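# Four arms place the axle in the empty green saddle

## Task

Put the axle into the green saddle that is currently empty, and make sure every other object is still standing where it began. The result must hold without any robot supporting it; at the end, release the axle and pull the arms away.

## Robot and tools

Setup: four identical i2rt Big YAM arms named arm1, arm2, arm3 and arm4. Each has six revolute joints, a two-finger parallel gripper and a wrist camera sitting on top of the hand. A fixed room camera, cam_high, looks down on the work area. Each arm can reach roughly 1.0 m out from its joint1 axis. Loose objects may occasionally get a brief nudge from outside.

Frames: every pose lives in one shared scene frame whose origin is on the floor with +z upward. The hand point is halfway between the fingertips; the hand's z axis runs along the fingers and the fingers close along its y axis. Foot poses are never printed, so hand positions depend on hidden base placements.

execute_actions(actions, cameras): actions is a list with zero or one element. That element is an object keyed by arm name; under each arm goes a "joints" object mapping joint names to absolute targets (not offsets). Any subset of arms and joints may appear. Names and ranges: joint1_rad -2.879 to 2.879 (base yaw, positive is counter-clockwise seen from above, 0 faces the way the foot faces); joint2_rad 0 to 3.141 (shoulder, 0 is upper arm pointing back and roughly level, increasing lifts it up then forward); joint3_rad 0 to 3.019 (elbow, 0 fully folded, increasing opens); joint4_rad -1.692 to 1.57 (hand pitch, positive tilts fingertips up); joint5_rad -1.57 to 1.57 (hand sideways swing, positive toward the arm's right); joint6_rad -2.094 to 2.094 (hand roll, positive is clockwise viewed from behind the hand); gripper_m 0 to 0.093, the fingertip gap in metres. Joint angles are radians. A joint counts as arrived within ±0.045, 0.14, 0.09, 0.055, 0.03, 0.035 rad for joints 1 to 6 and ±0.003 m for the gripper. All motions in an action start together but may finish at different moments; joints move at unequal speeds, so the hand may sweep a wide arc between postures. One action lasts at most 15 s. Any unknown key or out-of-range number rejects the whole call and nothing moves. An empty actions list only reports state and pictures. cameras picks images: omitted, null or ["all"] gives every camera, [] gives none; choices are arm1_cam_wrist, arm2_cam_wrist, arm3_cam_wrist, arm4_cam_wrist, cam_high. The "pictures" line lists the order of the returned images, taken when the call ends.

wait(seconds): 0 to 10 s, commands nothing, returns the same state and images. zoom_image(camera, region): region is [x0, y0, x1, y1] in pixels of that camera's latest full image, top-left origin, at most 504 by 504. read_manual(section) only gives licence text. finished_scene(scene) closes the scene irreversibly and reports success; call it only once the axle rests in the saddle unaided and the arms have let go and backed off.

Reading results: joint_status tells how each commanded joint ended. off_target means it stopped short and may still be pushing. contact_stop or time_out means it gave up and holds its resting position, except that a timed-out joint may keep a target close by (within 0.375, 0.375, 0.113, 0.225, 0.075, 0.3 rad for joints 1 to 6) and keep straining, shown in on_its_own; to relieve it, command its reported position. on_its_own lists what the call did not command, and its "held at" value is the target, not the actual angle. "joint command not followed" (often with a "cause:" line) means a self/inter-arm collision check blocked that arm's joints, reported as not_followed; the gripper part still runs, and the blocked targets may be retried on later actions until replaced by passable ones. Calls without an action never show this line. Joints left out of an action may still be driving to earlier targets. A target very near the current angle may produce no motion. A loaded joint sags. If a result reports a stop, later motion calls in the same reply are skipped.

Cameras: calibration lines give K, distortion D, T_world_to_cam (scene frame into camera frame, metres) and pos_world per camera. Room camera error is usually within about 2.3 degrees and 9 mm; wrist camera poses come from joint readings, so joint errors enlarge their error. Results list cameras whose numbers change.

Hazards: arms do not halt on contact and can press very hard. Never let two arms squeeze against each other; a hard press between robots fails and ends the run, and a hard impact may too. The collision check ignores fingers, gripper bodies and wrist cameras and can react late. Nothing reports arm-to-arm contact, so watch images. Do not knock objects out of the work area or onto the floor. Avoid drops, slips, slams and heavy pushing. Holding loads heats motors; MOTOR HOT warns at 85 °C, and at 100 °C the arm goes limp (OVER-TEMPERATURE FAULT, keys show limit_stop_at_motor_heat; resend targets afterwards). Heat persists between scenes. The simulation keeps running while you compose replies, with the robot holding its last command, so keep loads brief and favour short, efficient motions.

Each tool is called after "Emit:" as name([rows], argument=value, ...), one row to a line, values as JSON.

## Session

Emit:
execute_actions(actions=[])

Scene clock: 0.00 s.
Motor temperatures (°C, as the motors report them): arm1=[24 23 25 21 22 23] | arm2=[25 25 24 25 24 25] | arm3=[25 24 23 23 25 22] | arm4=[25 22 22 24 25 25]
arm1.joint_positions: joint1_rad=+0.636 joint2_rad=+0.559 joint3_rad=+1.416 joint4_rad=-1.424 joint5_rad=+0.046 joint6_rad=-0.451 gripper_m=+0.094
arm1.joint_status: not commanded
arm1.hand: x=-0.5258 y=+0.1913 z=+1.3536 quat_wxyz=(-0.353, -0.219, -0.849, +0.326) (m; scene frame)
arm2.joint_positions: joint1_rad=+0.622 joint2_rad=+0.632 joint3_rad=+1.374 joint4_rad=-1.525 joint5_rad=-0.241 joint6_rad=-0.140 gripper_m=+0.094
arm2.joint_status: not commanded
arm2.hand: x=-0.7920 y=-0.1998 z=+1.3193 quat_wxyz=(-0.102, +0.859, -0.324, -0.383) (m; scene frame)
arm3.joint_positions: joint1_rad=+0.779 joint2_rad=+0.526 joint3_rad=+1.365 joint4_rad=-1.370 joint5_rad=-0.118 joint6_rad=-0.403 gripper_m=+0.094
arm3.joint_status: not commanded
arm3.hand: x=+0.7891 y=+0.2206 z=+1.3012 quat_wxyz=(-0.432, -0.154, -0.854, +0.246) (m; scene frame)
arm4.joint_positions: joint1_rad=+0.820 joint2_rad=+0.423 joint3_rad=+1.339 joint4_rad=-1.536 joint5_rad=+0.030 joint6_rad=+0.009 gripper_m=+0.095
arm4.joint_status: not commanded
arm4.hand: x=+0.5505 y=-0.2487 z=+1.3340 quat_wxyz=(-0.181, +0.817, -0.348, -0.422) (m; scene frame)
pictures: arm1_cam_wrist, arm2_cam_wrist, arm3_cam_wrist, arm4_cam_wrist, cam_high
Images, in order (width x height): arm1_cam_wrist 504x504, arm2_cam_wrist 504x504, arm3_cam_wrist 504x504, arm4_cam_wrist 504x504, cam_high 504x504.

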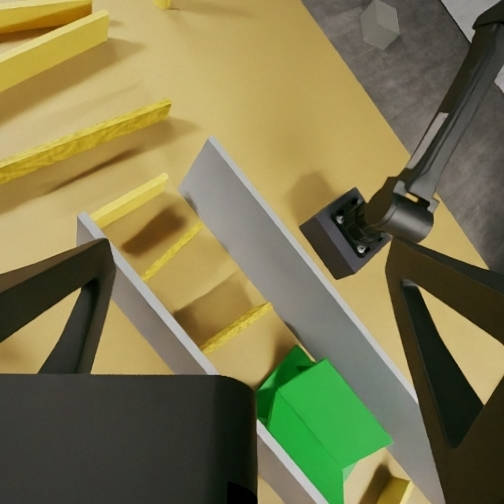

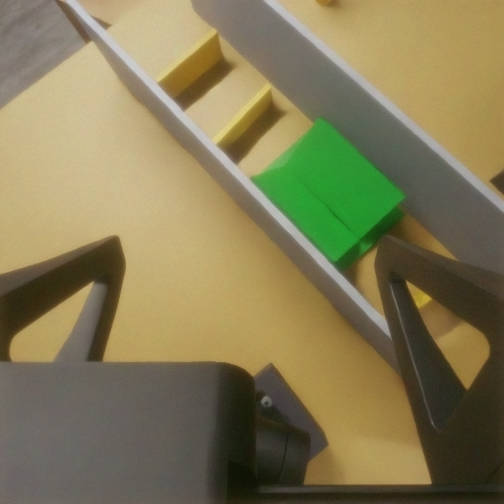

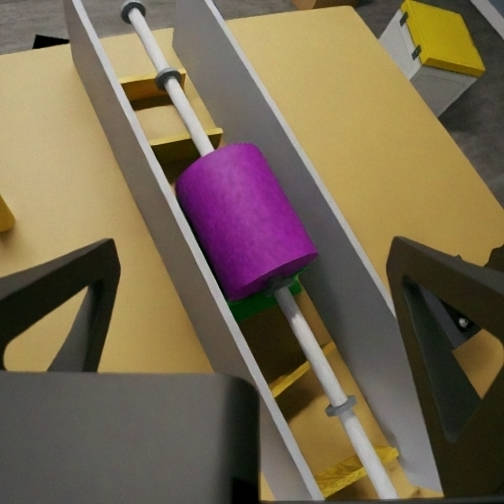

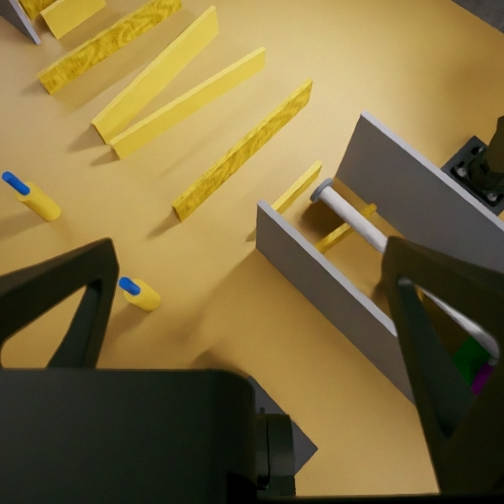

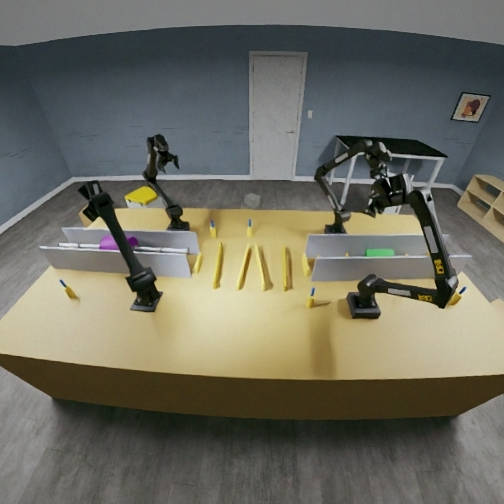

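Emit:
execute_actions([
  {"arm3":{"joints":{"joint1_rad":0.372,"joint2_rad":1.0,"joint3_rad":1.424,"joint4_rad":-1.69,"joint5_rad":0,"joint6_rad":1.9,"gripper_m":0.07}},"arm4":{"joints":{"joint1_rad":-0.909,"joint2_rad":0.9,"joint3_rad":1.6,"joint4_rad":-1.647,"joint5_rad":0,"joint6_rad":0.642,"gripper_m":0.07}}},
], cameras=[])

Emit:
execute_actions([
  {"arm3":{"joints":{"joint2_rad":1.29}},"arm4":{"joints":{"joint2_rad":1.874,"joint3_rad":1.95}}},
], cameras=["arm3_cam_wrist","arm4_cam_wrist","cam_high"])

Scene clock: 10.33 s.
Motor temperatures (°C, as the motors report them): arm1=[24 23 27 22 22 23] | arm2=[25 26 26 25 24 25] | arm3=[25 24 25 23 25 22] | arm4=[25 22 24 24 25 25]
arm1.joint_positions: joint1_rad=+0.636 joint2_rad=+0.559 joint3_rad=+1.416 joint4_rad=-1.424 joint5_rad=+0.046 joint6_rad=-0.451 gripper_m=+0.094
arm1.joint_status: not commanded
arm1.hand: x=-0.5258 y=+0.1913 z=+1.3536 quat_wxyz=(-0.353, -0.219, -0.849, +0.326) (m; scene frame)
arm2.joint_positions: joint1_rad=+0.622 joint2_rad=+0.632 joint3_rad=+1.374 joint4_rad=-1.525 joint5_rad=-0.241 joint6_rad=-0.140 gripper_m=+0.094
arm2.joint_status: not commanded
arm2.hand: x=-0.7920 y=-0.1998 z=+1.3193 quat_wxyz=(-0.102, +0.859, -0.324, -0.383) (m; scene frame)
arm3.joint_positions: joint1_rad=+0.375 joint2_rad=+1.008 joint3_rad=+1.396 joint4_rad=-1.676 joint5_rad=-0.003 joint6_rad=+1.888 gripper_m=+0.070
arm3.joint_status: all done
joint sent to its limit — the command would take arm3.joint4_rad past its lower limit, so that joint was sent only as far as its limit.
arm3.hand: x=+0.7411 y=+0.0682 z=+1.1578 quat_wxyz=(-0.134, -0.990, -0.010, -0.044) (m; scene frame)
arm4.joint_positions: joint1_rad=-0.902 joint2_rad=+0.899 joint3_rad=+1.577 joint4_rad=-1.634 joint5_rad=+0.000 joint6_rad=+0.633 gripper_m=+0.070
arm4.joint_status: all done
arm4.hand: x=+0.8678 y=-0.1822 z=+1.3310 quat_wxyz=(-0.239, +0.004, -0.954, -0.179) (m; scene frame)
pictures: none
No camera images: the call's "cameras" was empty. Leave "cameras" out to get every camera's image.

Scene clock: 12.13 s.
Motor temperatures (°C, as the motors report them): arm1=[24 23 27 22 22 23] | arm2=[25 26 27 25 24 25] | arm3=[25 24 25 23 25 22] | arm4=[25 23 24 24 25 25]
arm1.joint_positions: joint1_rad=+0.636 joint2_rad=+0.559 joint3_rad=+1.416 joint4_rad=-1.424 joint5_rad=+0.046 joint6_rad=-0.451 gripper_m=+0.094
arm1.joint_status: not commanded
arm1.hand: x=-0.5258 y=+0.1913 z=+1.3536 quat_wxyz=(-0.353, -0.219, -0.849, +0.326) (m; scene frame)
arm2.joint_positions: joint1_rad=+0.622 joint2_rad=+0.632 joint3_rad=+1.374 joint4_rad=-1.525 joint5_rad=-0.241 joint6_rad=-0.140 gripper_m=+0.094
arm2.joint_status: not commanded
arm2.hand: x=-0.7920 y=-0.1998 z=+1.3193 quat_wxyz=(-0.102, +0.859, -0.324, -0.383) (m; scene frame)
arm3.joint_positions: joint1_rad=+0.375 joint2_rad=+1.308 joint3_rad=+1.396 joint4_rad=-1.679 joint5_rad=-0.003 joint6_rad=+1.890 gripper_m=+0.070
arm3.joint_status: all done
arm3.hand: x=+0.7621 y=+0.0063 z=+1.0638 quat_wxyz=(+0.009, -1.000, -0.009, +0.005) (m; scene frame)
arm4.joint_positions: joint1_rad=-0.902 joint2_rad=+1.887 joint3_rad=+1.923 joint4_rad=-1.640 joint5_rad=+0.000 joint6_rad=+0.633 gripper_m=+0.070
arm4.joint_status: all done
arm4.hand: x=+1.1048 y=-0.0039 z=+1.0580 quat_wxyz=(+0.018, +0.004, -1.000, +0.011) (m; scene frame)
pictures: arm3_cam_wrist, arm4_cam_wrist, cam_high
camera_calibration (this result's frames):
arm3_cam_wrist: T_world_to_cam=[[-0.00377911, 0.999545, 0.029931, -0.0377873], [0.814862, -0.0142714, 0.579479, -1.23678], [0.579642, 0.0265796, -0.814438, 0.546317], [0, 0, 0, 1]] pos_world=[0.690991, 0.00559871, 1.16276]
arm4_cam_wrist: T_world_to_cam=[[0.00118173, -0.999652, 0.0263655, -0.0282006], [-0.795192, 0.0150476, 0.606171, 0.244617], [-0.606357, -0.021682, -0.794897, 1.63362], [0, 0, 0, 1]] pos_world=[1.18511, 0.00354843, 1.15102]
Images, in order (width x height): arm3_cam_wrist 504x504, arm4_cam_wrist 504x504, cam_high 504x504.

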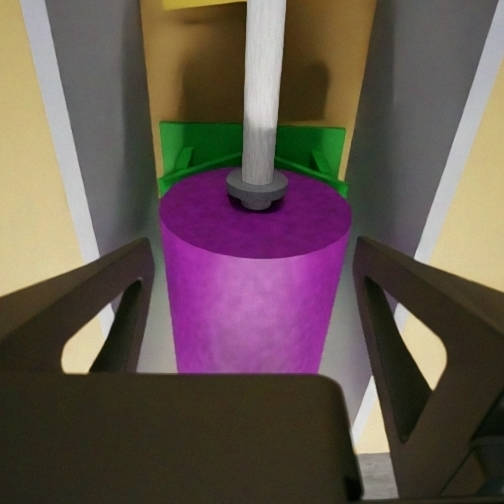

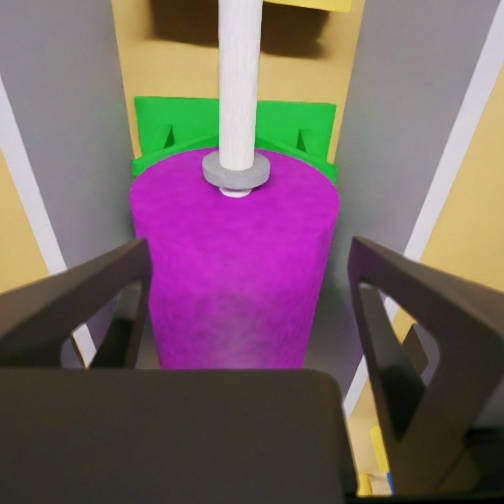

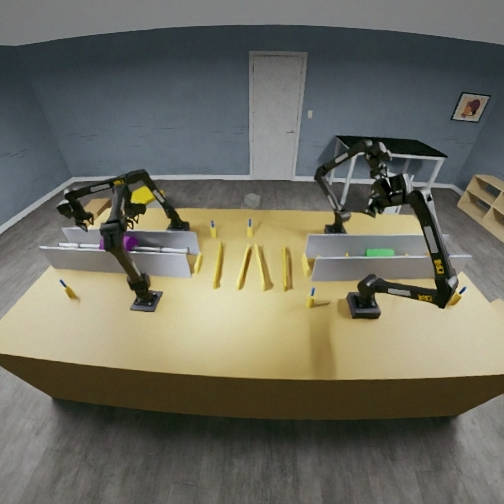

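Emit:
execute_actions([
  {"arm3":{"joints":{"joint1_rad":0.357,"joint2_rad":1.28,"joint3_rad":1.10,"joint4_rad":-1.36,"joint6_rad":1.9}},"arm4":{"joints":{"joint1_rad":-0.922,"joint2_rad":1.96,"joint3_rad":1.775,"joint4_rad":-1.345,"joint6_rad":0.64}}},
], cameras=["arm3_cam_wrist","arm4_cam_wrist"])

Scene clock: 14.67 s.
Motor temperatures (°C, as the motors report them): arm1=[24 23 27 22 22 23] | arm2=[25 26 27 25 24 25] | arm3=[25 24 26 23 25 22] | arm4=[25 23 24 24 25 25]
arm1.joint_positions: joint1_rad=+0.636 joint2_rad=+0.559 joint3_rad=+1.416 joint4_rad=-1.424 joint5_rad=+0.046 joint6_rad=-0.451 gripper_m=+0.094
arm1.joint_status: not commanded
arm1.hand: x=-0.5258 y=+0.1913 z=+1.3536 quat_wxyz=(-0.353, -0.219, -0.849, +0.326) (m; scene frame)
arm2.joint_positions: joint1_rad=+0.622 joint2_rad=+0.632 joint3_rad=+1.374 joint4_rad=-1.525 joint5_rad=-0.241 joint6_rad=-0.140 gripper_m=+0.094
arm2.joint_status: not commanded
arm2.hand: x=-0.7920 y=-0.1998 z=+1.3193 quat_wxyz=(-0.102, +0.859, -0.324, -0.383) (m; scene frame)
arm3.joint_positions: joint1_rad=+0.364 joint2_rad=+1.282 joint3_rad=+1.098 joint4_rad=-1.375 joint5_rad=-0.003 joint6_rad=+1.890 gripper_m=+0.070
arm3.joint_status: all done
arm3.hand: x=+0.7556 y=+0.0115 z=+0.9594 quat_wxyz=(-0.006, -1.000, -0.003, -0.001) (m; scene frame)
arm4.joint_positions: joint1_rad=-0.914 joint2_rad=+1.983 joint3_rad=+1.763 joint4_rad=-1.359 joint5_rad=+0.000 joint6_rad=+0.633 gripper_m=+0.070
arm4.joint_status: all done
arm4.hand: x=+1.1312 y=+0.0074 z=+0.9414 quat_wxyz=(+0.008, -0.002, -1.000, +0.004) (m; scene frame)
pictures: arm3_cam_wrist, arm4_cam_wrist
camera_calibration (this result's frames):
arm3_cam_wrist: T_world_to_cam=[[0.00654722, 0.999978, -0.000782373, -0.0181438], [0.808606, -0.00483393, 0.588331, -1.17475], [0.588315, -0.00448456, -0.80862, 0.453115], [0, 0, 0, 1]] pos_world=[0.683453, 0.0144968, 1.05752]
arm4_cam_wrist: T_world_to_cam=[[-0.0110958, -0.999871, 0.0116337, 0.0138544], [-0.806958, 0.0158244, 0.590397, 0.364308], [-0.590505, -0.00283698, -0.807029, 1.55052], [0, 0, 0, 1]] pos_world=[1.20972, 0.0124864, 1.03607]
Images, in order (width x height): arm3_cam_wrist 504x504, arm4_cam_wrist 504x504.

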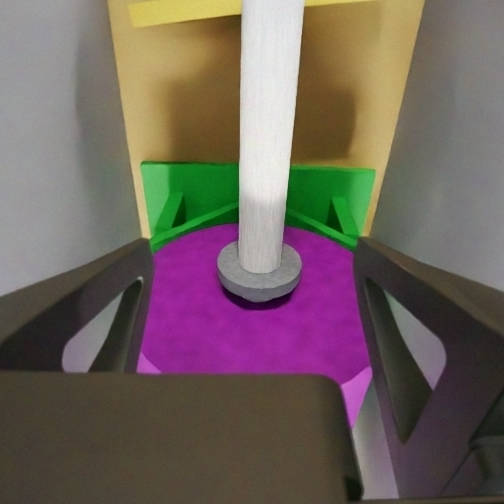

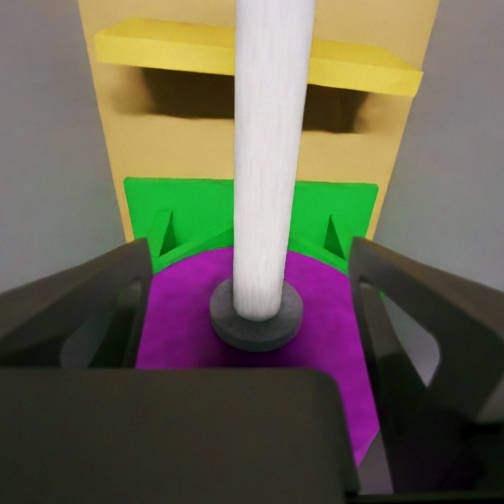

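Emit:
execute_actions([
  {"arm3":{"joints":{"joint1_rad":0.37,"joint2_rad":1.335,"joint3_rad":0.925,"joint4_rad":-1.13,"joint6_rad":1.935}},"arm4":{"joints":{"joint1_rad":-0.932,"joint2_rad":1.985,"joint3_rad":1.665,"joint4_rad":-1.197,"joint6_rad":0.665}}},
], cameras=["arm3_cam_wrist","arm4_cam_wrist"])

Scene clock: 17.37 s.
Motor temperatures (°C, as the motors report them): arm1=[24 23 27 22 22 23] | arm2=[25 26 27 25 24 25] | arm3=[25 24 26 23 25 22] | arm4=[25 23 24 24 25 25]
arm1.joint_positions: joint1_rad=+0.636 joint2_rad=+0.559 joint3_rad=+1.416 joint4_rad=-1.424 joint5_rad=+0.046 joint6_rad=-0.451 gripper_m=+0.094
arm1.joint_status: not commanded
arm1.hand: x=-0.5258 y=+0.1913 z=+1.3536 quat_wxyz=(-0.353, -0.219, -0.849, +0.326) (m; scene frame)
arm2.joint_positions: joint1_rad=+0.622 joint2_rad=+0.632 joint3_rad=+1.374 joint4_rad=-1.525 joint5_rad=-0.241 joint6_rad=-0.140 gripper_m=+0.094
arm2.joint_status: not commanded
arm2.hand: x=-0.7920 y=-0.1998 z=+1.3193 quat_wxyz=(-0.102, +0.859, -0.324, -0.383) (m; scene frame)
arm3.joint_positions: joint1_rad=+0.364 joint2_rad=+1.339 joint3_rad=+0.918 joint4_rad=-1.144 joint5_rad=-0.003 joint6_rad=+1.923 gripper_m=+0.070
arm3.joint_status: all done
arm3.hand: x=+0.7529 y=+0.0177 z=+0.8750 quat_wxyz=(-0.003, -1.000, +0.014, +0.000) (m; scene frame)
arm4.joint_positions: joint1_rad=-0.923 joint2_rad=+1.987 joint3_rad=+1.658 joint4_rad=-1.213 joint5_rad=+0.000 joint6_rad=+0.655 gripper_m=+0.070
arm4.joint_status: all done
arm4.hand: x=+1.1336 y=+0.0024 z=+0.9009 quat_wxyz=(-0.008, -0.017, -1.000, -0.007) (m; scene frame)
pictures: arm3_cam_wrist, arm4_cam_wrist
camera_calibration (this result's frames):
arm3_cam_wrist: T_world_to_cam=[[0.0405297, 0.999164, 0.00532541, -0.0553029], [0.808947, -0.0359413, 0.586782, -1.12129], [0.586483, -0.0194742, -0.809727, 0.389066], [0, 0, 0, 1]] pos_world=[0.681126, 0.0225327, 0.973286]
arm4_cam_wrist: T_world_to_cam=[[-0.0420977, -0.999045, -0.0116851, 0.0655254], [-0.824298, 0.0281204, 0.565458, 0.4323], [-0.56459, 0.0334365, -0.824694, 1.5057], [0, 0, 0, 1]] pos_world=[1.20921, 0.00296098, 0.998062]
Images, in order (width x height): arm3_cam_wrist 504x504, arm4_cam_wrist 504x504.

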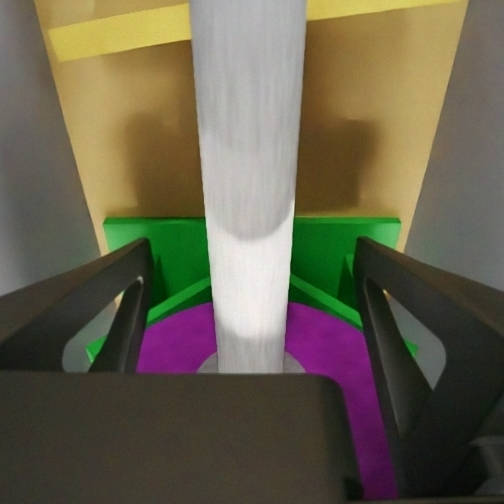

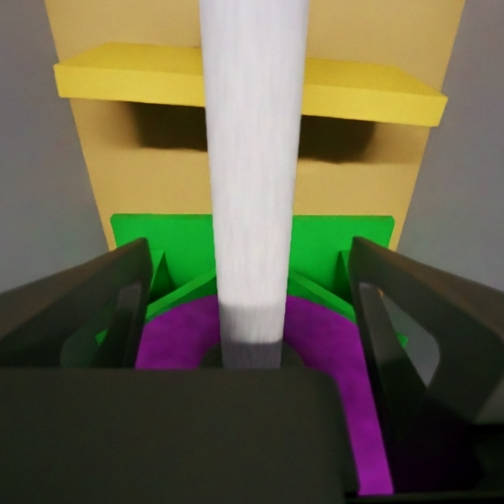

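Emit:
execute_actions([
  {"arm3":{"joints":{"joint2_rad":1.36,"joint3_rad":0.915,"joint4_rad":-1.11}},"arm4":{"joints":{"joint2_rad":2.015,"joint4_rad":-1.19}}},
], cameras=[])

Emit:
execute_actions([
  {"arm3":{"joints":{"gripper_m":0}},"arm4":{"joints":{"gripper_m":0}}},
], cameras=["arm3_cam_wrist","arm4_cam_wrist"])

Scene clock: 18.77 s.
Motor temperatures (°C, as the motors report them): arm1=[24 23 28 22 22 23] | arm2=[25 26 27 25 24 25] | arm3=[25 24 26 23 25 22] | arm4=[25 23 24 24 25 25]
arm1.joint_positions: joint1_rad=+0.636 joint2_rad=+0.559 joint3_rad=+1.416 joint4_rad=-1.424 joint5_rad=+0.046 joint6_rad=-0.451 gripper_m=+0.094
arm1.joint_status: not commanded
arm1.hand: x=-0.5258 y=+0.1913 z=+1.3536 quat_wxyz=(-0.353, -0.219, -0.849, +0.326) (m; scene frame)
arm2.joint_positions: joint1_rad=+0.622 joint2_rad=+0.632 joint3_rad=+1.374 joint4_rad=-1.525 joint5_rad=-0.241 joint6_rad=-0.140 gripper_m=+0.094
arm2.joint_status: not commanded
arm2.hand: x=-0.7920 y=-0.1998 z=+1.3193 quat_wxyz=(-0.102, +0.859, -0.324, -0.383) (m; scene frame)
arm3.joint_positions: joint1_rad=+0.364 joint2_rad=+1.347 joint3_rad=+0.918 joint4_rad=-1.125 joint5_rad=-0.003 joint6_rad=+1.924 gripper_m=+0.070
arm3.joint_status: all done
arm3.hand: x=+0.7544 y=+0.0133 z=+0.8725 quat_wxyz=(-0.009, -1.000, +0.014, -0.002) (m; scene frame)
arm4.joint_positions: joint1_rad=-0.923 joint2_rad=+2.004 joint3_rad=+1.658 joint4_rad=-1.205 joint5_rad=+0.000 joint6_rad=+0.655 gripper_m=+0.070
arm4.joint_status: all done
arm4.hand: x=+1.1342 y=+0.0029 z=+0.8907 quat_wxyz=(-0.004, -0.017, -1.000, -0.004) (m; scene frame)
pictures: none
No camera images: the call's "cameras" was empty. Leave "cameras" out to get every camera's image.

Scene clock: 19.43 s.
Motor temperatures (°C, as the motors report them): arm1=[24 23 28 22 22 23] | arm2=[25 26 27 25 24 25] | arm3=[25 24 26 23 25 22] | arm4=[25 23 24 24 25 25]
arm1.joint_positions: joint1_rad=+0.636 joint2_rad=+0.559 joint3_rad=+1.416 joint4_rad=-1.424 joint5_rad=+0.046 joint6_rad=-0.451 gripper_m=+0.094
arm1.joint_status: not commanded
arm1.hand: x=-0.5258 y=+0.1913 z=+1.3536 quat_wxyz=(-0.353, -0.219, -0.849, +0.326) (m; scene frame)
arm2.joint_positions: joint1_rad=+0.622 joint2_rad=+0.632 joint3_rad=+1.374 joint4_rad=-1.525 joint5_rad=-0.241 joint6_rad=-0.140 gripper_m=+0.094
arm2.joint_status: not commanded
arm2.hand: x=-0.7920 y=-0.1998 z=+1.3193 quat_wxyz=(-0.102, +0.859, -0.324, -0.383) (m; scene frame)
arm3.joint_positions: joint1_rad=+0.366 joint2_rad=+1.345 joint3_rad=+0.915 joint4_rad=-1.132 joint5_rad=-0.006 joint6_rad=+1.925 gripper_m=+0.024
arm3.joint_status: gripper_m off_target (ended at +0.024, target +0.000)
arm3.hand: x=+0.7544 y=+0.0166 z=+0.8717 quat_wxyz=(-0.004, -1.000, +0.014, -0.001) (m; scene frame)
arm4.joint_positions: joint1_rad=-0.924 joint2_rad=+2.004 joint3_rad=+1.658 joint4_rad=-1.205 joint5_rad=+0.003 joint6_rad=+0.659 gripper_m=+0.024
arm4.joint_status: gripper_m off_target (ended at +0.024, target +0.000)
arm4.hand: x=+1.1345 y=+0.0023 z=+0.8905 quat_wxyz=(-0.004, -0.019, -1.000, -0.003) (m; scene frame)
pictures: arm3_cam_wrist, arm4_cam_wrist
camera_calibration (this result's frames):
arm3_cam_wrist: T_world_to_cam=[[0.040859, 0.999156, 0.00429434, -0.0536183], [0.806796, -0.0355275, 0.589761, -1.12154], [0.589415, -0.0206324, -0.807567, 0.38142], [0, 0, 0, 1]] pos_world=[0.682233, 0.021597, 0.969695]
arm4_cam_wrist: T_world_to_cam=[[-0.0459692, -0.998936, -0.00356561, 0.0625133], [-0.820153, 0.0357037, 0.57103, 0.429215], [-0.570295, 0.0291741, -0.820922, 1.50079], [0, 0, 0, 1]] pos_world=[1.21079, 0.00333789, 0.987162]
Images, in order (width x height): arm3_cam_wrist 504x504, arm4_cam_wrist 504x504.

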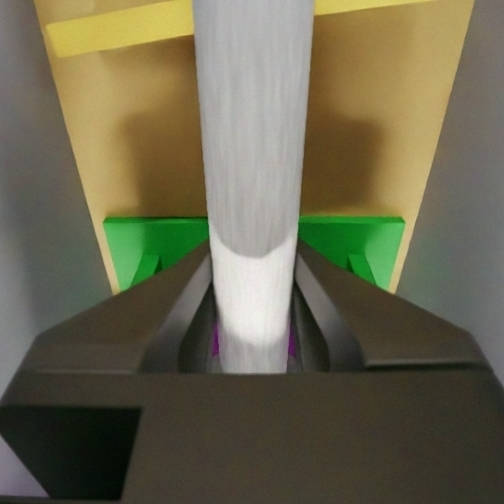

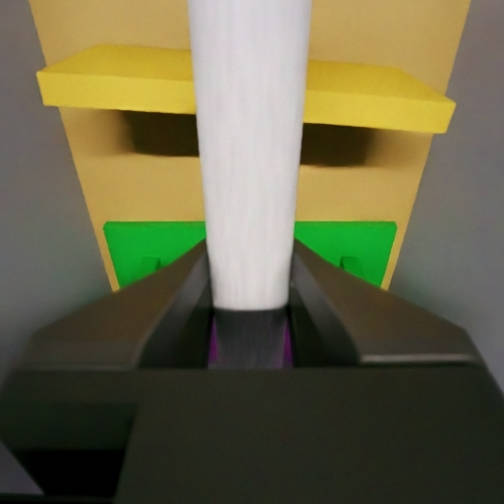

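Emit:
execute_actions([
  {"arm3":{"joints":{"joint2_rad":1.26,"joint3_rad":1.15,"joint4_rad":-1.43}},"arm4":{"joints":{"joint2_rad":1.91,"joint3_rad":1.86,"joint4_rad":-1.46}},"arm2":{"joints":{"joint1_rad":-0.914,"joint5_rad":0,"joint6_rad":0.68,"gripper_m":0.07}},"arm1":{"joints":{"joint1_rad":0.4,"joint5_rad":0,"joint6_rad":1.96,"gripper_m":0.07}}},
], cameras=["arm3_cam_wrist","arm4_cam_wrist","cam_high"])

Scene clock: 25.63 s.
Motor temperatures (°C, as the motors report them): arm1=[24 23 28 22 22 23] | arm2=[25 26 28 25 24 25] | arm3=[25 24 27 23 25 22] | arm4=[25 24 25 24 25 25]
arm1.joint_positions: joint1_rad=+0.410 joint2_rad=+0.559 joint3_rad=+1.416 joint4_rad=-1.424 joint5_rad=+0.003 joint6_rad=+1.950 gripper_m=+0.070
arm1.joint_status: all done
arm1.hand: x=-0.5579 y=+0.1739 z=+1.3539 quat_wxyz=(-0.447, -0.877, -0.015, -0.179) (m; scene frame)
arm2.joint_positions: joint1_rad=-0.904 joint2_rad=+0.632 joint3_rad=+1.374 joint4_rad=-1.525 joint5_rad=-0.001 joint6_rad=+0.672 gripper_m=+0.070
arm2.joint_status: all done
arm2.hand: x=-0.4706 y=-0.2187 z=+1.3154 quat_wxyz=(-0.301, -0.007, -0.924, -0.234) (m; scene frame)
arm3.joint_positions: joint1_rad=+0.366 joint2_rad=+1.286 joint3_rad=+1.079 joint4_rad=-1.394 joint5_rad=+0.004 joint6_rad=+1.941 gripper_m=+0.024
arm3.joint_status: all done
arm3.hand: x=+0.7513 y=+0.0214 z=+0.9512 quat_wxyz=(+0.013, -1.000, +0.022, +0.010) (m; scene frame)
arm4.joint_positions: joint1_rad=-0.926 joint2_rad=+1.956 joint3_rad=+1.790 joint4_rad=-1.426 joint5_rad=-0.006 joint6_rad=+0.672 gripper_m=+0.024
arm4.joint_status: all done
arm4.hand: x=+1.1284 y=-0.0023 z=+0.9676 quat_wxyz=(+0.015, -0.027, -1.000, +0.005) (m; scene frame)
pictures: arm3_cam_wrist, arm4_cam_wrist, cam_high
camera_calibration (this result's frames):
arm3_cam_wrist: T_world_to_cam=[[0.0578009, 0.997684, 0.0358481, -0.101336], [0.818782, -0.0679196, 0.570073, -1.15535], [0.571188, -0.00359901, -0.820811, 0.473514], [0, 0, 0, 1]] pos_world=[0.681369, 0.0243343, 1.05093]
arm4_cam_wrist: T_world_to_cam=[[-0.0617178, -0.997982, 0.0148956, 0.0578098], [-0.796817, 0.0582536, 0.601407, 0.324753], [-0.601061, 0.0252484, -0.798804, 1.57407], [0, 0, 0, 1]] pos_world=[1.20845, -0.000967681, 1.0612]
Images, in order (width x height): arm3_cam_wrist 504x504, arm4_cam_wrist 504x504, cam_high 504x504.

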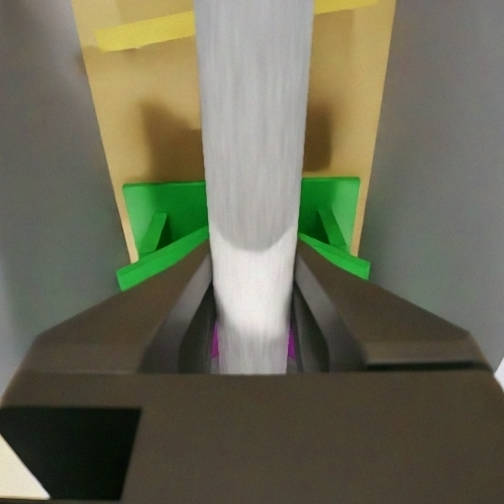

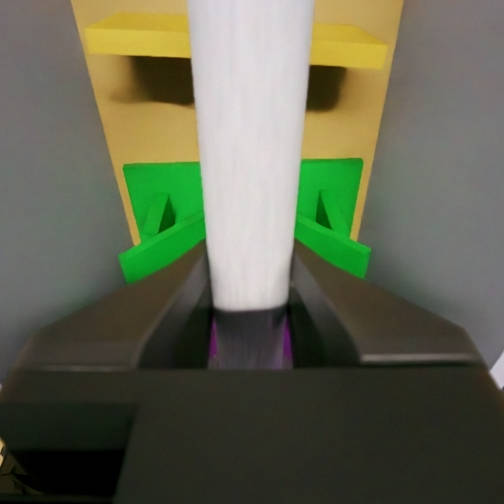

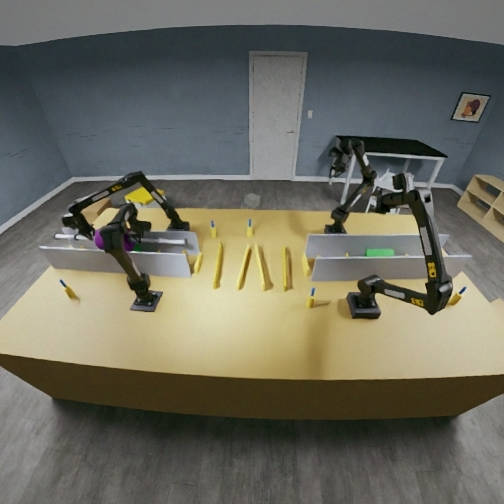

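Emit:
execute_actions([
  {"arm3":{"joints":{"joint1_rad":-0.003,"joint2_rad":1.19,"joint3_rad":1.13,"joint4_rad":-1.435,"joint6_rad":1.555}},"arm4":{"joints":{"joint1_rad":-0.766,"joint2_rad":1.665,"joint3_rad":1.52,"joint4_rad":-1.33,"joint6_rad":0.81}},"arm2":{"joints":{"joint2_rad":1.3,"joint3_rad":1.9,"joint4_rad":-1.67}}},
], cameras=["arm3_cam_wrist","arm4_cam_wrist"])

Scene clock: 29.77 s.
Motor temperatures (°C, as the motors report them): arm1=[24 23 28 22 22 23] | arm2=[25 26 29 25 24 25] | arm3=[25 25 28 23 25 23] | arm4=[25 24 26 24 25 25]
arm1.joint_positions: joint1_rad=+0.410 joint2_rad=+0.559 joint3_rad=+1.416 joint4_rad=-1.424 joint5_rad=+0.003 joint6_rad=+1.950 gripper_m=+0.070
arm1.joint_status: not commanded
arm1.hand: x=-0.5579 y=+0.1739 z=+1.3539 quat_wxyz=(-0.447, -0.877, -0.015, -0.179) (m; scene frame)
arm2.joint_positions: joint1_rad=-0.904 joint2_rad=+1.304 joint3_rad=+1.842 joint4_rad=-1.655 joint5_rad=-0.001 joint6_rad=+0.673 gripper_m=+0.070
arm2.joint_status: all done
arm2.hand: x=-0.3032 y=-0.0903 z=+1.3094 quat_wxyz=(-0.176, -0.009, -0.975, -0.137) (m; scene frame)
arm3.joint_positions: joint1_rad=+0.003 joint2_rad=+1.231 joint3_rad=+1.079 joint4_rad=-1.437 joint5_rad=-0.010 joint6_rad=+1.536 gripper_m=+0.024
arm3.joint_status: all done
arm3.hand: x=+0.6305 y=+0.0179 z=+0.9694 quat_wxyz=(+0.008, -1.000, +0.000, -0.003) (m; scene frame)
arm4.joint_positions: joint1_rad=-0.761 joint2_rad=+1.700 joint3_rad=+1.490 joint4_rad=-1.341 joint5_rad=+0.002 joint6_rad=+0.791 gripper_m=+0.024
arm4.joint_status: all done
arm4.hand: x=+1.0078 y=+0.0144 z=+0.9937 quat_wxyz=(-0.004, -0.004, -1.000, -0.005) (m; scene frame)
pictures: arm3_cam_wrist, arm4_cam_wrist
camera_calibration (this result's frames):
arm3_cam_wrist: T_world_to_cam=[[0.0139014, 0.999499, 0.0284476, -0.0566824], [0.806257, -0.0280319, 0.5909, -1.08012], [0.591402, 0.0147218, -0.806243, 0.530219], [0, 0, 0, 1]] pos_world=[0.558073, 0.0185703, 1.06734]
arm4_cam_wrist: T_world_to_cam=[[-0.0158502, -0.999851, -0.00678089, 0.0419774], [-0.820156, 0.0091219, 0.572067, 0.265309], [-0.57192, 0.0146288, -0.820179, 1.51403], [0, 0, 0, 1]] pos_world=[1.08416, 0.0174027, 1.09028]
Images, in order (width x height): arm3_cam_wrist 504x504, arm4_cam_wrist 504x504.

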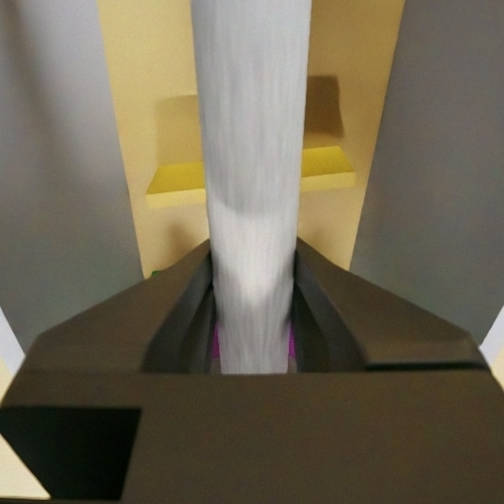

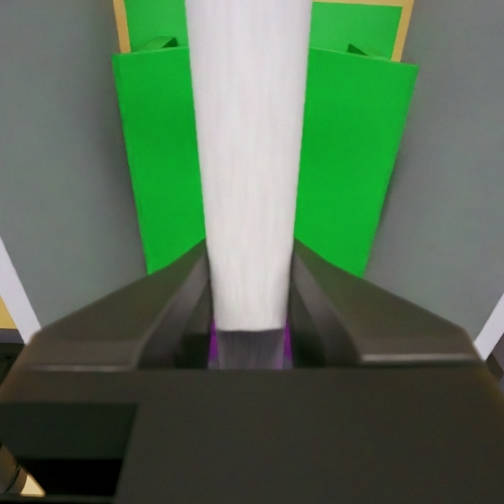

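Works well. Continue.

Emit:
execute_actions([
  {"arm3":{"joints":{"joint1_rad":-0.37,"joint2_rad":1.27,"joint3_rad":1.205,"joint4_rad":-1.41,"joint6_rad":1.175}},"arm4":{"joints":{"joint1_rad":-0.552,"joint2_rad":1.47,"joint3_rad":1.265,"joint4_rad":-1.29,"joint6_rad":1.02}}},
], cameras=[])

Emit:
execute_actions([
  {"arm3":{"joints":{"joint1_rad":-0.653,"joint2_rad":1.44,"joint3_rad":1.38,"joint4_rad":-1.41,"joint6_rad":0.88}},"arm4":{"joints":{"joint1_rad":-0.253,"joint2_rad":1.345,"joint3_rad":1.13,"joint4_rad":-1.29,"joint6_rad":1.31}}},
], cameras=["arm3_cam_wrist","arm4_cam_wrist","cam_high"])

Scene clock: 33.20 s.
Motor temperatures (°C, as the motors report them): arm1=[24 23 28 22 22 23] | arm2=[25 26 29 25 24 25] | arm3=[25 25 29 23 25 23] | arm4=[25 24 26 24 25 25]
arm1.joint_positions: joint1_rad=+0.410 joint2_rad=+0.559 joint3_rad=+1.416 joint4_rad=-1.424 joint5_rad=+0.003 joint6_rad=+1.950 gripper_m=+0.070
arm1.joint_status: not commanded
arm1.hand: x=-0.5579 y=+0.1739 z=+1.3539 quat_wxyz=(-0.447, -0.877, -0.015, -0.179) (m; scene frame)
arm2.joint_positions: joint1_rad=-0.904 joint2_rad=+1.304 joint3_rad=+1.842 joint4_rad=-1.655 joint5_rad=-0.001 joint6_rad=+0.673 gripper_m=+0.070
arm2.joint_status: not commanded
arm2.hand: x=-0.3032 y=-0.0903 z=+1.3094 quat_wxyz=(-0.176, -0.009, -0.975, -0.137) (m; scene frame)
arm3.joint_positions: joint1_rad=-0.371 joint2_rad=+1.291 joint3_rad=+1.112 joint4_rad=-1.414 joint5_rad=-0.008 joint6_rad=+1.172 gripper_m=+0.024
arm3.joint_status: joint3_rad time_out (moved +0.033 of +0.126); the others done
arm3.on_its_own: joint3_rad reads +1.112 and still pushes toward +1.205 since a time_out
arm3.hand: x=+0.5014 y=+0.0265 z=+0.9629 quat_wxyz=(+0.008, -1.000, +0.006, -0.005) (m; scene frame)
arm4.joint_positions: joint1_rad=-0.543 joint2_rad=+1.504 joint3_rad=+1.238 joint4_rad=-1.287 joint5_rad=+0.002 joint6_rad=+1.019 gripper_m=+0.024
arm4.joint_status: all done
arm4.hand: x=+0.8776 y=+0.0183 z=+0.9890 quat_wxyz=(-0.001, -0.009, -1.000, -0.006) (m; scene frame)
pictures: none
No camera images: the call's "cameras" was empty. Leave "cameras" out to get every camera's image.

not run: a stop came earlier in this reply.

Emit:
execute_actions([
  {"arm3":{"joints":{"joint1_rad":-0.65,"joint2_rad":1.445,"joint3_rad":1.40,"joint4_rad":-1.41,"joint6_rad":0.88}},"arm4":{"joints":{"joint1_rad":-0.257,"joint2_rad":1.345,"joint3_rad":1.12,"joint4_rad":-1.295,"joint6_rad":1.31}}},
], cameras=["arm3_cam_wrist","arm4_cam_wrist","cam_high"])

Scene clock: 36.07 s.
Motor temperatures (°C, as the motors report them): arm1=[24 23 28 22 22 23] | arm2=[25 26 30 25 24 25] | arm3=[25 25 31 23 25 23] | arm4=[25 24 26 24 25 25]
arm1.joint_positions: joint1_rad=+0.410 joint2_rad=+0.559 joint3_rad=+1.416 joint4_rad=-1.424 joint5_rad=+0.003 joint6_rad=+1.950 gripper_m=+0.070
arm1.joint_status: not commanded
arm1.hand: x=-0.5579 y=+0.1739 z=+1.3539 quat_wxyz=(-0.447, -0.877, -0.015, -0.179) (m; scene frame)
arm2.joint_positions: joint1_rad=-0.904 joint2_rad=+1.304 joint3_rad=+1.842 joint4_rad=-1.655 joint5_rad=-0.001 joint6_rad=+0.673 gripper_m=+0.070
arm2.joint_status: not commanded
arm2.hand: x=-0.3032 y=-0.0903 z=+1.3094 quat_wxyz=(-0.176, -0.009, -0.975, -0.137) (m; scene frame)
arm3.joint_positions: joint1_rad=-0.653 joint2_rad=+1.482 joint3_rad=+1.305 joint4_rad=-1.410 joint5_rad=-0.010 joint6_rad=+0.873 gripper_m=+0.024
arm3.joint_status: joint3_rad time_out (moved +0.193 of +0.288); the others done
arm3.on_its_own: joint3_rad reads +1.305 and still pushes toward +1.400 since a time_out
arm3.hand: x=+0.3691 y=+0.0203 z=+0.9648 quat_wxyz=(+0.002, -1.000, -0.003, -0.006) (m; scene frame)
arm4.joint_positions: joint1_rad=-0.244 joint2_rad=+1.374 joint3_rad=+1.094 joint4_rad=-1.287 joint5_rad=+0.003 joint6_rad=+1.307 gripper_m=+0.024
arm4.joint_status: all done
arm4.hand: x=+0.7444 y=+0.0187 z=+0.9876 quat_wxyz=(+0.002, -0.003, -1.000, +0.000) (m; scene frame)
pictures: arm3_cam_wrist, arm4_cam_wrist, cam_high
camera_calibration (this result's frames):
arm3_cam_wrist: T_world_to_cam=[[0.00766686, 0.999835, 0.0164786, -0.0414883], [0.801677, -0.0159957, 0.597544, -0.871463], [0.597708, 0.00862926, -0.801667, 0.674489], [0, 0, 0, 1]] pos_world=[0.295802, 0.0217215, 1.06214]
arm4_cam_wrist: T_world_to_cam=[[-0.0146632, -0.999888, 0.00292133, 0.0316039], [-0.813568, 0.0136292, 0.58131, 0.0386669], [-0.581285, 0.00614716, -0.813677, 1.35904], [0, 0, 0, 1]] pos_world=[0.821913, 0.0227192, 1.08325]
Images, in order (width x height): arm3_cam_wrist 504x504, arm4_cam_wrist 504x504, cam_high 504x504.

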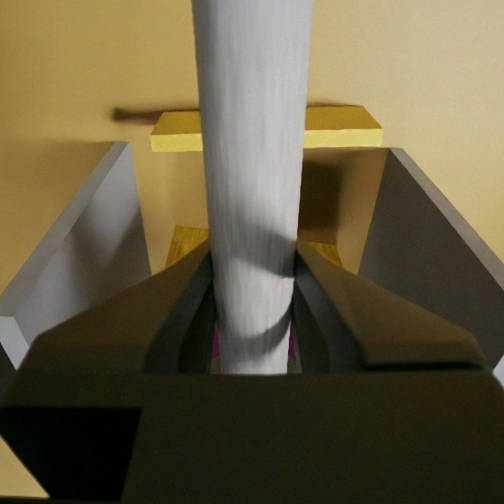

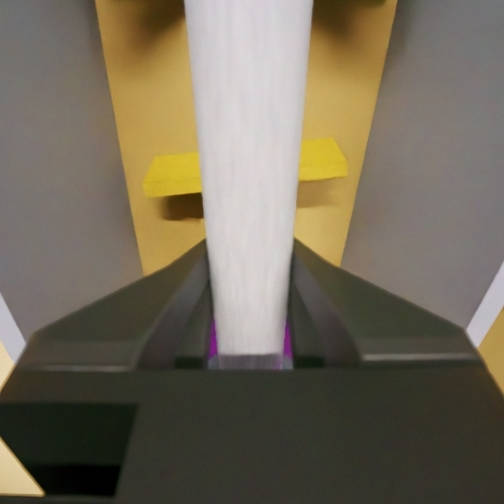

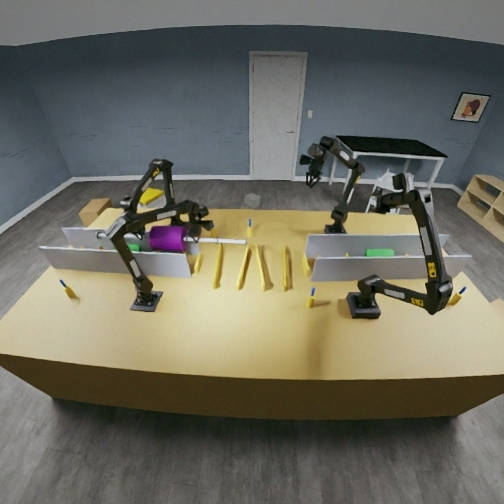

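Emit:
execute_actions([
  {"arm3":{"joints":{"joint1_rad":-0.843,"joint2_rad":1.665,"joint3_rad":1.685,"joint4_rad":-1.465,"joint6_rad":0.685}},"arm4":{"joints":{"joint1_rad":0.105,"joint2_rad":1.325,"joint3_rad":1.105,"joint4_rad":-1.29,"joint6_rad":1.655}}},
], cameras=[])

Emit:
execute_actions([
  {"arm3":{"joints":{"joint1_rad":-0.975,"joint2_rad":1.96,"joint3_rad":2.125,"joint4_rad":-1.605,"joint6_rad":0.55}},"arm4":{"joints":{"joint1_rad":0.435,"joint2_rad":1.41,"joint3_rad":1.21,"joint4_rad":-1.29,"joint6_rad":1.985}}},
], cameras=["arm2_cam_wrist","cam_high"])

Scene clock: 39.37 s.
Motor temperatures (°C, as the motors report them): arm1=[24 23 28 22 22 23] | arm2=[25 26 30 25 24 25] | arm3=[25 25 32 23 26 23] | arm4=[25 24 26 24 25 25]
arm1.joint_positions: joint1_rad=+0.410 joint2_rad=+0.559 joint3_rad=+1.416 joint4_rad=-1.424 joint5_rad=+0.003 joint6_rad=+1.950 gripper_m=+0.070
arm1.joint_status: not commanded
arm1.hand: x=-0.5579 y=+0.1739 z=+1.3539 quat_wxyz=(-0.447, -0.877, -0.015, -0.179) (m; scene frame)
arm2.joint_positions: joint1_rad=-0.904 joint2_rad=+1.304 joint3_rad=+1.842 joint4_rad=-1.655 joint5_rad=-0.001 joint6_rad=+0.673 gripper_m=+0.070
arm2.joint_status: not commanded
arm2.hand: x=-0.3032 y=-0.0903 z=+1.3094 quat_wxyz=(-0.176, -0.009, -0.975, -0.137) (m; scene frame)
arm3.joint_positions: joint1_rad=-0.852 joint2_rad=+1.714 joint3_rad=+1.585 joint4_rad=-1.463 joint5_rad=-0.010 joint6_rad=+0.666 gripper_m=+0.024
arm3.joint_status: joint3_rad time_out (moved +0.280 of +0.380); the others done
arm3.on_its_own: joint3_rad reads +1.585 and still pushes toward +1.685 since a time_out
arm3.hand: x=+0.2401 y=+0.0249 z=+0.9659 quat_wxyz=(+0.002, -1.000, -0.007, -0.009) (m; scene frame)
arm4.joint_positions: joint1_rad=+0.104 joint2_rad=+1.364 joint3_rad=+1.084 joint4_rad=-1.287 joint5_rad=+0.010 joint6_rad=+1.644 gripper_m=+0.024
arm4.joint_status: all done
arm4.hand: x=+0.6141 y=+0.0279 z=+0.9885 quat_wxyz=(+0.000, +0.002, -1.000, -0.001) (m; scene frame)
pictures: none
No camera images: the call's "cameras" was empty. Leave "cameras" out to get every camera's image.

not run: a stop came earlier in this reply.

Emit:
execute_actions([
  {"arm3":{"joints":{"joint1_rad":-0.97,"joint2_rad":1.955,"joint3_rad":2.135,"joint4_rad":-1.6,"joint6_rad":0.555}},"arm4":{"joints":{"joint1_rad":0.435,"joint2_rad":1.40,"joint3_rad":1.19,"joint4_rad":-1.29,"joint6_rad":1.985}},"arm2":{"joints":{"joint2_rad":1.7,"joint3_rad":2.1,"joint1_rad":-0.925,"joint6_rad":0.64}}},
], cameras=["arm2_cam_wrist","cam_high"])

Scene clock: 43.17 s.
Motor temperatures (°C, as the motors report them): arm1=[24 23 28 22 22 23] | arm2=[25 26 31 25 24 25] | arm3=[25 26 33 23 26 23] | arm4=[25 24 26 24 25 25]
arm1.joint_positions: joint1_rad=+0.410 joint2_rad=+0.559 joint3_rad=+1.416 joint4_rad=-1.424 joint5_rad=+0.003 joint6_rad=+1.950 gripper_m=+0.070
arm1.joint_status: not commanded
arm1.hand: x=-0.5579 y=+0.1739 z=+1.3539 quat_wxyz=(-0.447, -0.877, -0.015, -0.179) (m; scene frame)
arm2.joint_positions: joint1_rad=-0.913 joint2_rad=+1.699 joint3_rad=+2.069 joint4_rad=-1.660 joint5_rad=-0.001 joint6_rad=+0.647 gripper_m=+0.070
arm2.joint_status: all done
arm2.hand: x=-0.1905 y=-0.0101 z=+1.2193 quat_wxyz=(-0.110, +0.000, -0.990, -0.082) (m; scene frame)
arm3.joint_positions: joint1_rad=-0.974 joint2_rad=+2.023 joint3_rad=+2.032 joint4_rad=-1.590 joint5_rad=-0.014 joint6_rad=+0.552 gripper_m=+0.024
arm3.joint_status: joint3_rad time_out (moved +0.448 of +0.550); the others done
arm3.on_its_own: joint3_rad reads +2.032 and still pushes toward +2.135 since a time_out
arm3.hand: x=+0.1095 y=+0.0166 z=+0.9654 quat_wxyz=(-0.004, -1.000, -0.002, -0.005) (m; scene frame)
arm4.joint_positions: joint1_rad=+0.436 joint2_rad=+1.426 joint3_rad=+1.130 joint4_rad=-1.279 joint5_rad=+0.000 joint6_rad=+1.985 gripper_m=+0.024
arm4.joint_status: all done
arm4.hand: x=+0.4830 y=+0.0162 z=+0.9837 quat_wxyz=(+0.003, -0.002, -1.000, +0.003) (m; scene frame)
pictures: arm2_cam_wrist, cam_high
camera_calibration (this result's frames):
arm2_cam_wrist: T_world_to_cam=[[0.0179059, -0.986029, -0.165606, 0.197609], [-0.916436, -0.082413, 0.391603, -0.645438], [-0.399781, 0.144756, -0.905108, 1.15498], [0, 0, 0, 1]] pos_world=[-0.133302, -0.0255342, 1.33086]
Images, in order (width x height): arm2_cam_wrist 504x504, cam_high 504x504.

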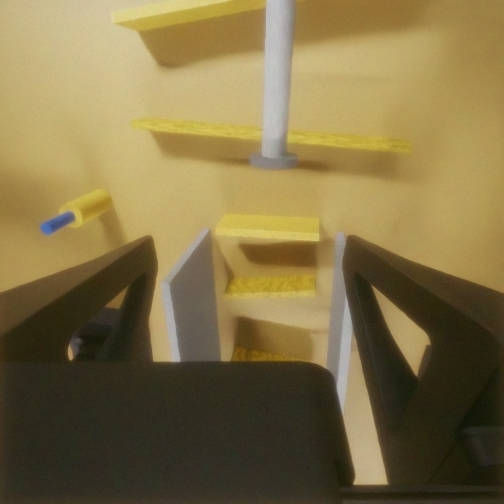

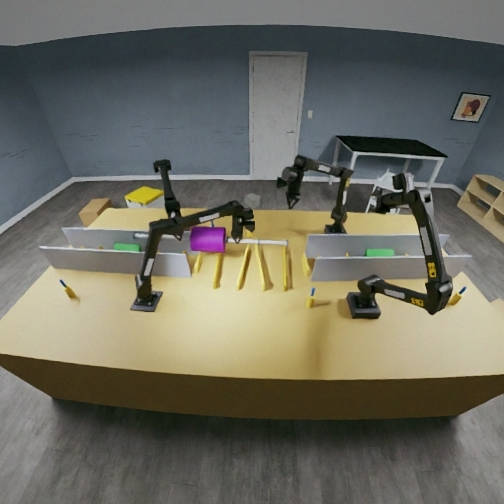

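Emit:
execute_actions([
  {"arm2":{"joints":{"joint2_rad":1.94,"joint3_rad":1.925,"joint4_rad":-1.53,"joint1_rad":-0.935,"joint6_rad":0.64}}},
], cameras=["arm2_cam_wrist","cam_high"])

Scene clock: 45.73 s.
Motor temperatures (°C, as the motors report them): arm1=[24 23 29 22 22 23] | arm2=[25 26 31 25 24 25] | arm3=[25 26 34 23 26 23] | arm4=[25 24 27 24 25 25]
arm1.joint_positions: joint1_rad=+0.410 joint2_rad=+0.559 joint3_rad=+1.416 joint4_rad=-1.424 joint5_rad=+0.003 joint6_rad=+1.950 gripper_m=+0.070
arm1.joint_status: not commanded
arm1.hand: x=-0.5579 y=+0.1739 z=+1.3539 quat_wxyz=(-0.447, -0.877, -0.015, -0.179) (m; scene frame)
arm2.joint_positions: joint1_rad=-0.924 joint2_rad=+1.937 joint3_rad=+1.910 joint4_rad=-1.541 joint5_rad=-0.001 joint6_rad=+0.647 gripper_m=+0.070
arm2.joint_status: all done
arm2.hand: x=-0.1538 y=+0.0083 z=+1.0234 quat_wxyz=(+0.000, -0.006, -1.000, +0.002) (m; scene frame)
arm3.joint_positions: joint1_rad=-0.974 joint2_rad=+2.023 joint3_rad=+2.032 joint4_rad=-1.590 joint5_rad=-0.014 joint6_rad=+0.552 gripper_m=+0.024
arm3.joint_status: not commanded
arm3.on_its_own: joint3_rad reads +2.032 and still pushes toward +2.135 since a time_out
arm3.hand: x=+0.1095 y=+0.0166 z=+0.9654 quat_wxyz=(-0.004, -1.000, -0.002, -0.005) (m; scene frame)
arm4.joint_positions: joint1_rad=+0.436 joint2_rad=+1.426 joint3_rad=+1.130 joint4_rad=-1.279 joint5_rad=+0.000 joint6_rad=+1.985 gripper_m=+0.024
arm4.joint_status: not commanded
arm4.hand: x=+0.4830 y=+0.0162 z=+0.9837 quat_wxyz=(+0.003, -0.002, -1.000, +0.003) (m; scene frame)
pictures: arm2_cam_wrist, cam_high
camera_calibration (this result's frames):
arm2_cam_wrist: T_world_to_cam=[[-0.012805, -0.999918, 0.00016954, 0.00838605], [-0.806467, 0.0104279, 0.591187, -0.721674], [-0.59114, 0.00743344, -0.806535, 0.860549], [0, 0, 0, 1]] pos_world=[-0.0731937, 0.00951408, 1.12071]
Images, in order (width x height): arm2_cam_wrist 504x504, cam_high 504x504.

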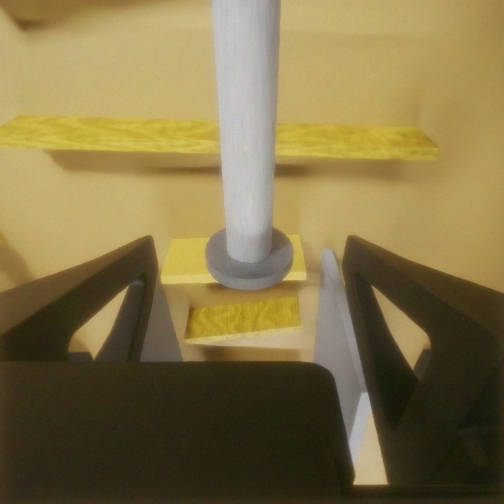

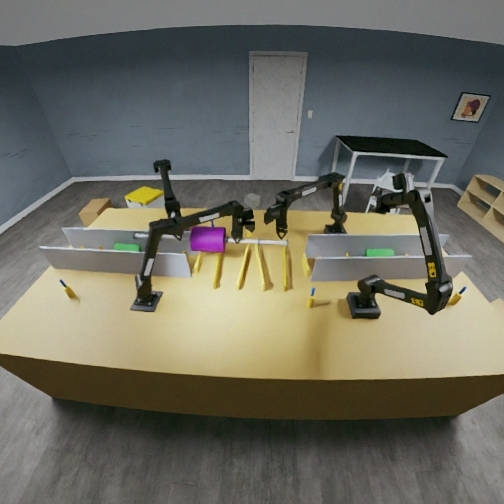

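Emit:
execute_actions([
  {"arm2":{"joints":{"joint2_rad":1.98,"joint3_rad":1.815,"joint4_rad":-1.388,"joint1_rad":-0.943,"joint6_rad":0.62}}},
], cameras=["arm2_cam_wrist"])

Scene clock: 47.50 s.
Motor temperatures (°C, as the motors report them): arm1=[24 23 29 22 22 23] | arm2=[25 26 31 25 24 25] | arm3=[25 27 34 23 26 23] | arm4=[25 24 27 24 25 25]
arm1.joint_positions: joint1_rad=+0.410 joint2_rad=+0.559 joint3_rad=+1.416 joint4_rad=-1.424 joint5_rad=+0.003 joint6_rad=+1.950 gripper_m=+0.070
arm1.joint_status: not commanded
arm1.hand: x=-0.5579 y=+0.1739 z=+1.3539 quat_wxyz=(-0.447, -0.877, -0.015, -0.179) (m; scene frame)
arm2.joint_positions: joint1_rad=-0.931 joint2_rad=+1.980 joint3_rad=+1.822 joint4_rad=-1.404 joint5_rad=-0.001 joint6_rad=+0.628 gripper_m=+0.070
arm2.joint_status: all done
arm2.hand: x=-0.1424 y=+0.0113 z=+0.9652 quat_wxyz=(-0.003, +0.000, -1.000, -0.001) (m; scene frame)
arm3.joint_positions: joint1_rad=-0.974 joint2_rad=+2.023 joint3_rad=+2.032 joint4_rad=-1.590 joint5_rad=-0.014 joint6_rad=+0.552 gripper_m=+0.024
arm3.joint_status: not commanded
arm3.on_its_own: joint3_rad reads +2.032 and still pushes toward +2.135 since a time_out
arm3.hand: x=+0.1095 y=+0.0166 z=+0.9654 quat_wxyz=(-0.004, -1.000, -0.002, -0.005) (m; scene frame)
arm4.joint_positions: joint1_rad=+0.436 joint2_rad=+1.426 joint3_rad=+1.130 joint4_rad=-1.279 joint5_rad=+0.000 joint6_rad=+1.985 gripper_m=+0.024
arm4.joint_status: not commanded
arm4.hand: x=+0.4830 y=+0.0162 z=+0.9837 quat_wxyz=(+0.003, -0.002, -1.000, +0.003) (m; scene frame)
pictures: arm2_cam_wrist
camera_calibration (this result's frames):
arm2_cam_wrist: T_world_to_cam=[[-0.000182634, -0.999991, -0.00431543, 0.0176042], [-0.810151, -0.00238184, 0.586217, -0.673665], [-0.586222, 0.00360321, -0.810143, 0.824473], [0, 0, 0, 1]] pos_world=[-0.0624424, 0.0130287, 1.06293]
Images, in order (width x height): arm2_cam_wrist 504x504.

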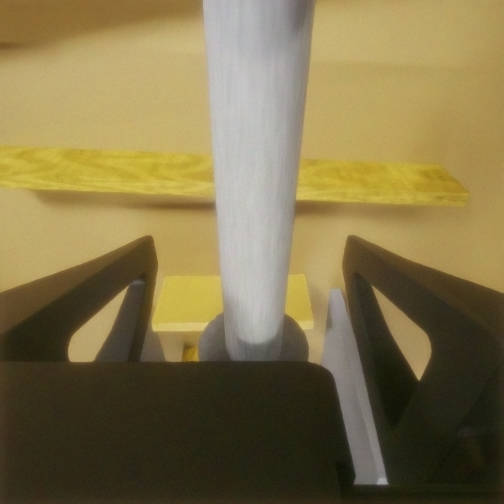

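Emit:
execute_actions([
  {"arm2":{"joints":{"joint3_rad":1.79,"joint4_rad":-1.375}}},
], cameras=[])

Emit:
execute_actions([
  {"arm2":{"joints":{"gripper_m":0}}},
], cameras=["arm2_cam_wrist"])

Scene clock: 48.67 s.
Motor temperatures (°C, as the motors report them): arm1=[24 23 29 22 22 23] | arm2=[25 27 30 25 24 25] | arm3=[25 27 35 23 26 23] | arm4=[25 24 27 24 25 25]
arm1.joint_positions: joint1_rad=+0.410 joint2_rad=+0.559 joint3_rad=+1.416 joint4_rad=-1.424 joint5_rad=+0.003 joint6_rad=+1.950 gripper_m=+0.070
arm1.joint_status: not commanded
arm1.hand: x=-0.5579 y=+0.1739 z=+1.3539 quat_wxyz=(-0.447, -0.877, -0.015, -0.179) (m; scene frame)
arm2.joint_positions: joint1_rad=-0.931 joint2_rad=+1.980 joint3_rad=+1.802 joint4_rad=-1.391 joint5_rad=-0.001 joint6_rad=+0.628 gripper_m=+0.070
arm2.joint_status: all done
arm2.hand: x=-0.1450 y=+0.0094 z=+0.9574 quat_wxyz=(+0.000, +0.000, -1.000, +0.002) (m; scene frame)
arm3.joint_positions: joint1_rad=-0.974 joint2_rad=+2.023 joint3_rad=+2.032 joint4_rad=-1.590 joint5_rad=-0.014 joint6_rad=+0.552 gripper_m=+0.024
arm3.joint_status: not commanded
arm3.on_its_own: joint3_rad reads +2.032 and still pushes toward +2.135 since a time_out
arm3.hand: x=+0.1095 y=+0.0166 z=+0.9654 quat_wxyz=(-0.004, -1.000, -0.002, -0.005) (m; scene frame)
arm4.joint_positions: joint1_rad=+0.436 joint2_rad=+1.426 joint3_rad=+1.130 joint4_rad=-1.279 joint5_rad=+0.000 joint6_rad=+1.985 gripper_m=+0.024
arm4.joint_status: not commanded
arm4.hand: x=+0.4830 y=+0.0162 z=+0.9837 quat_wxyz=(+0.003, -0.002, -1.000, +0.003) (m; scene frame)
pictures: none
No camera images: the call's "cameras" was empty. Leave "cameras" out to get every camera's image.

Scene clock: 49.33 s.
Motor temperatures (°C, as the motors report them): arm1=[24 23 29 22 22 23] | arm2=[25 27 30 25 24 25] | arm3=[25 27 35 23 26 23] | arm4=[25 24 27 24 25 25]
arm1.joint_positions: joint1_rad=+0.410 joint2_rad=+0.559 joint3_rad=+1.416 joint4_rad=-1.424 joint5_rad=+0.003 joint6_rad=+1.950 gripper_m=+0.070
arm1.joint_status: not commanded
arm1.hand: x=-0.5579 y=+0.1739 z=+1.3539 quat_wxyz=(-0.447, -0.877, -0.015, -0.179) (m; scene frame)
arm2.joint_positions: joint1_rad=-0.931 joint2_rad=+1.980 joint3_rad=+1.802 joint4_rad=-1.390 joint5_rad=-0.001 joint6_rad=+0.627 gripper_m=+0.024
arm2.joint_status: gripper_m off_target (ended at +0.024, target +0.000)
arm2.hand: x=-0.1449 y=+0.0096 z=+0.9574 quat_wxyz=(+0.000, +0.001, -1.000, +0.001) (m; scene frame)
arm3.joint_positions: joint1_rad=-0.974 joint2_rad=+2.023 joint3_rad=+2.032 joint4_rad=-1.591 joint5_rad=-0.014 joint6_rad=+0.552 gripper_m=+0.024
arm3.joint_status: not commanded
arm3.on_its_own: joint3_rad reads +2.032 and still pushes toward +2.135 since a time_out
arm3.hand: x=+0.1095 y=+0.0167 z=+0.9654 quat_wxyz=(-0.004, -1.000, -0.002, -0.005) (m; scene frame)
arm4.joint_positions: joint1_rad=+0.436 joint2_rad=+1.426 joint3_rad=+1.130 joint4_rad=-1.279 joint5_rad=+0.001 joint6_rad=+1.985 gripper_m=+0.024
arm4.joint_status: not commanded
arm4.hand: x=+0.4831 y=+0.0162 z=+0.9837 quat_wxyz=(+0.003, -0.002, -1.000, +0.003) (m; scene frame)
pictures: arm2_cam_wrist
camera_calibration (this result's frames):
arm2_cam_wrist: T_world_to_cam=[[0.00092829, -0.999999, -0.00089836, 0.0127645], [-0.806613, -0.00127977, 0.591078, -0.675318], [-0.591079, 0.000175938, -0.806614, 0.81267], [0, 0, 0, 1]] pos_world=[-0.0643807, 0.0117573, 1.05469]
Images, in order (width x height): arm2_cam_wrist 504x504.

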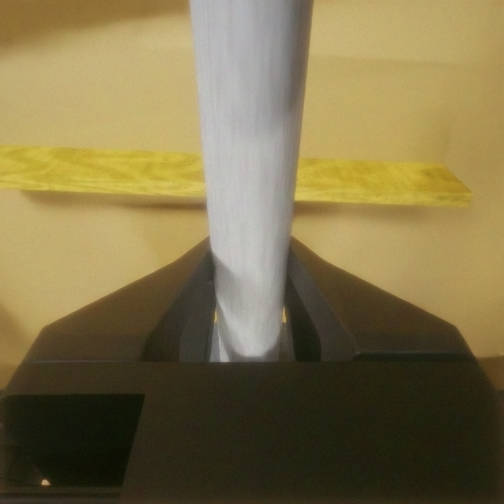

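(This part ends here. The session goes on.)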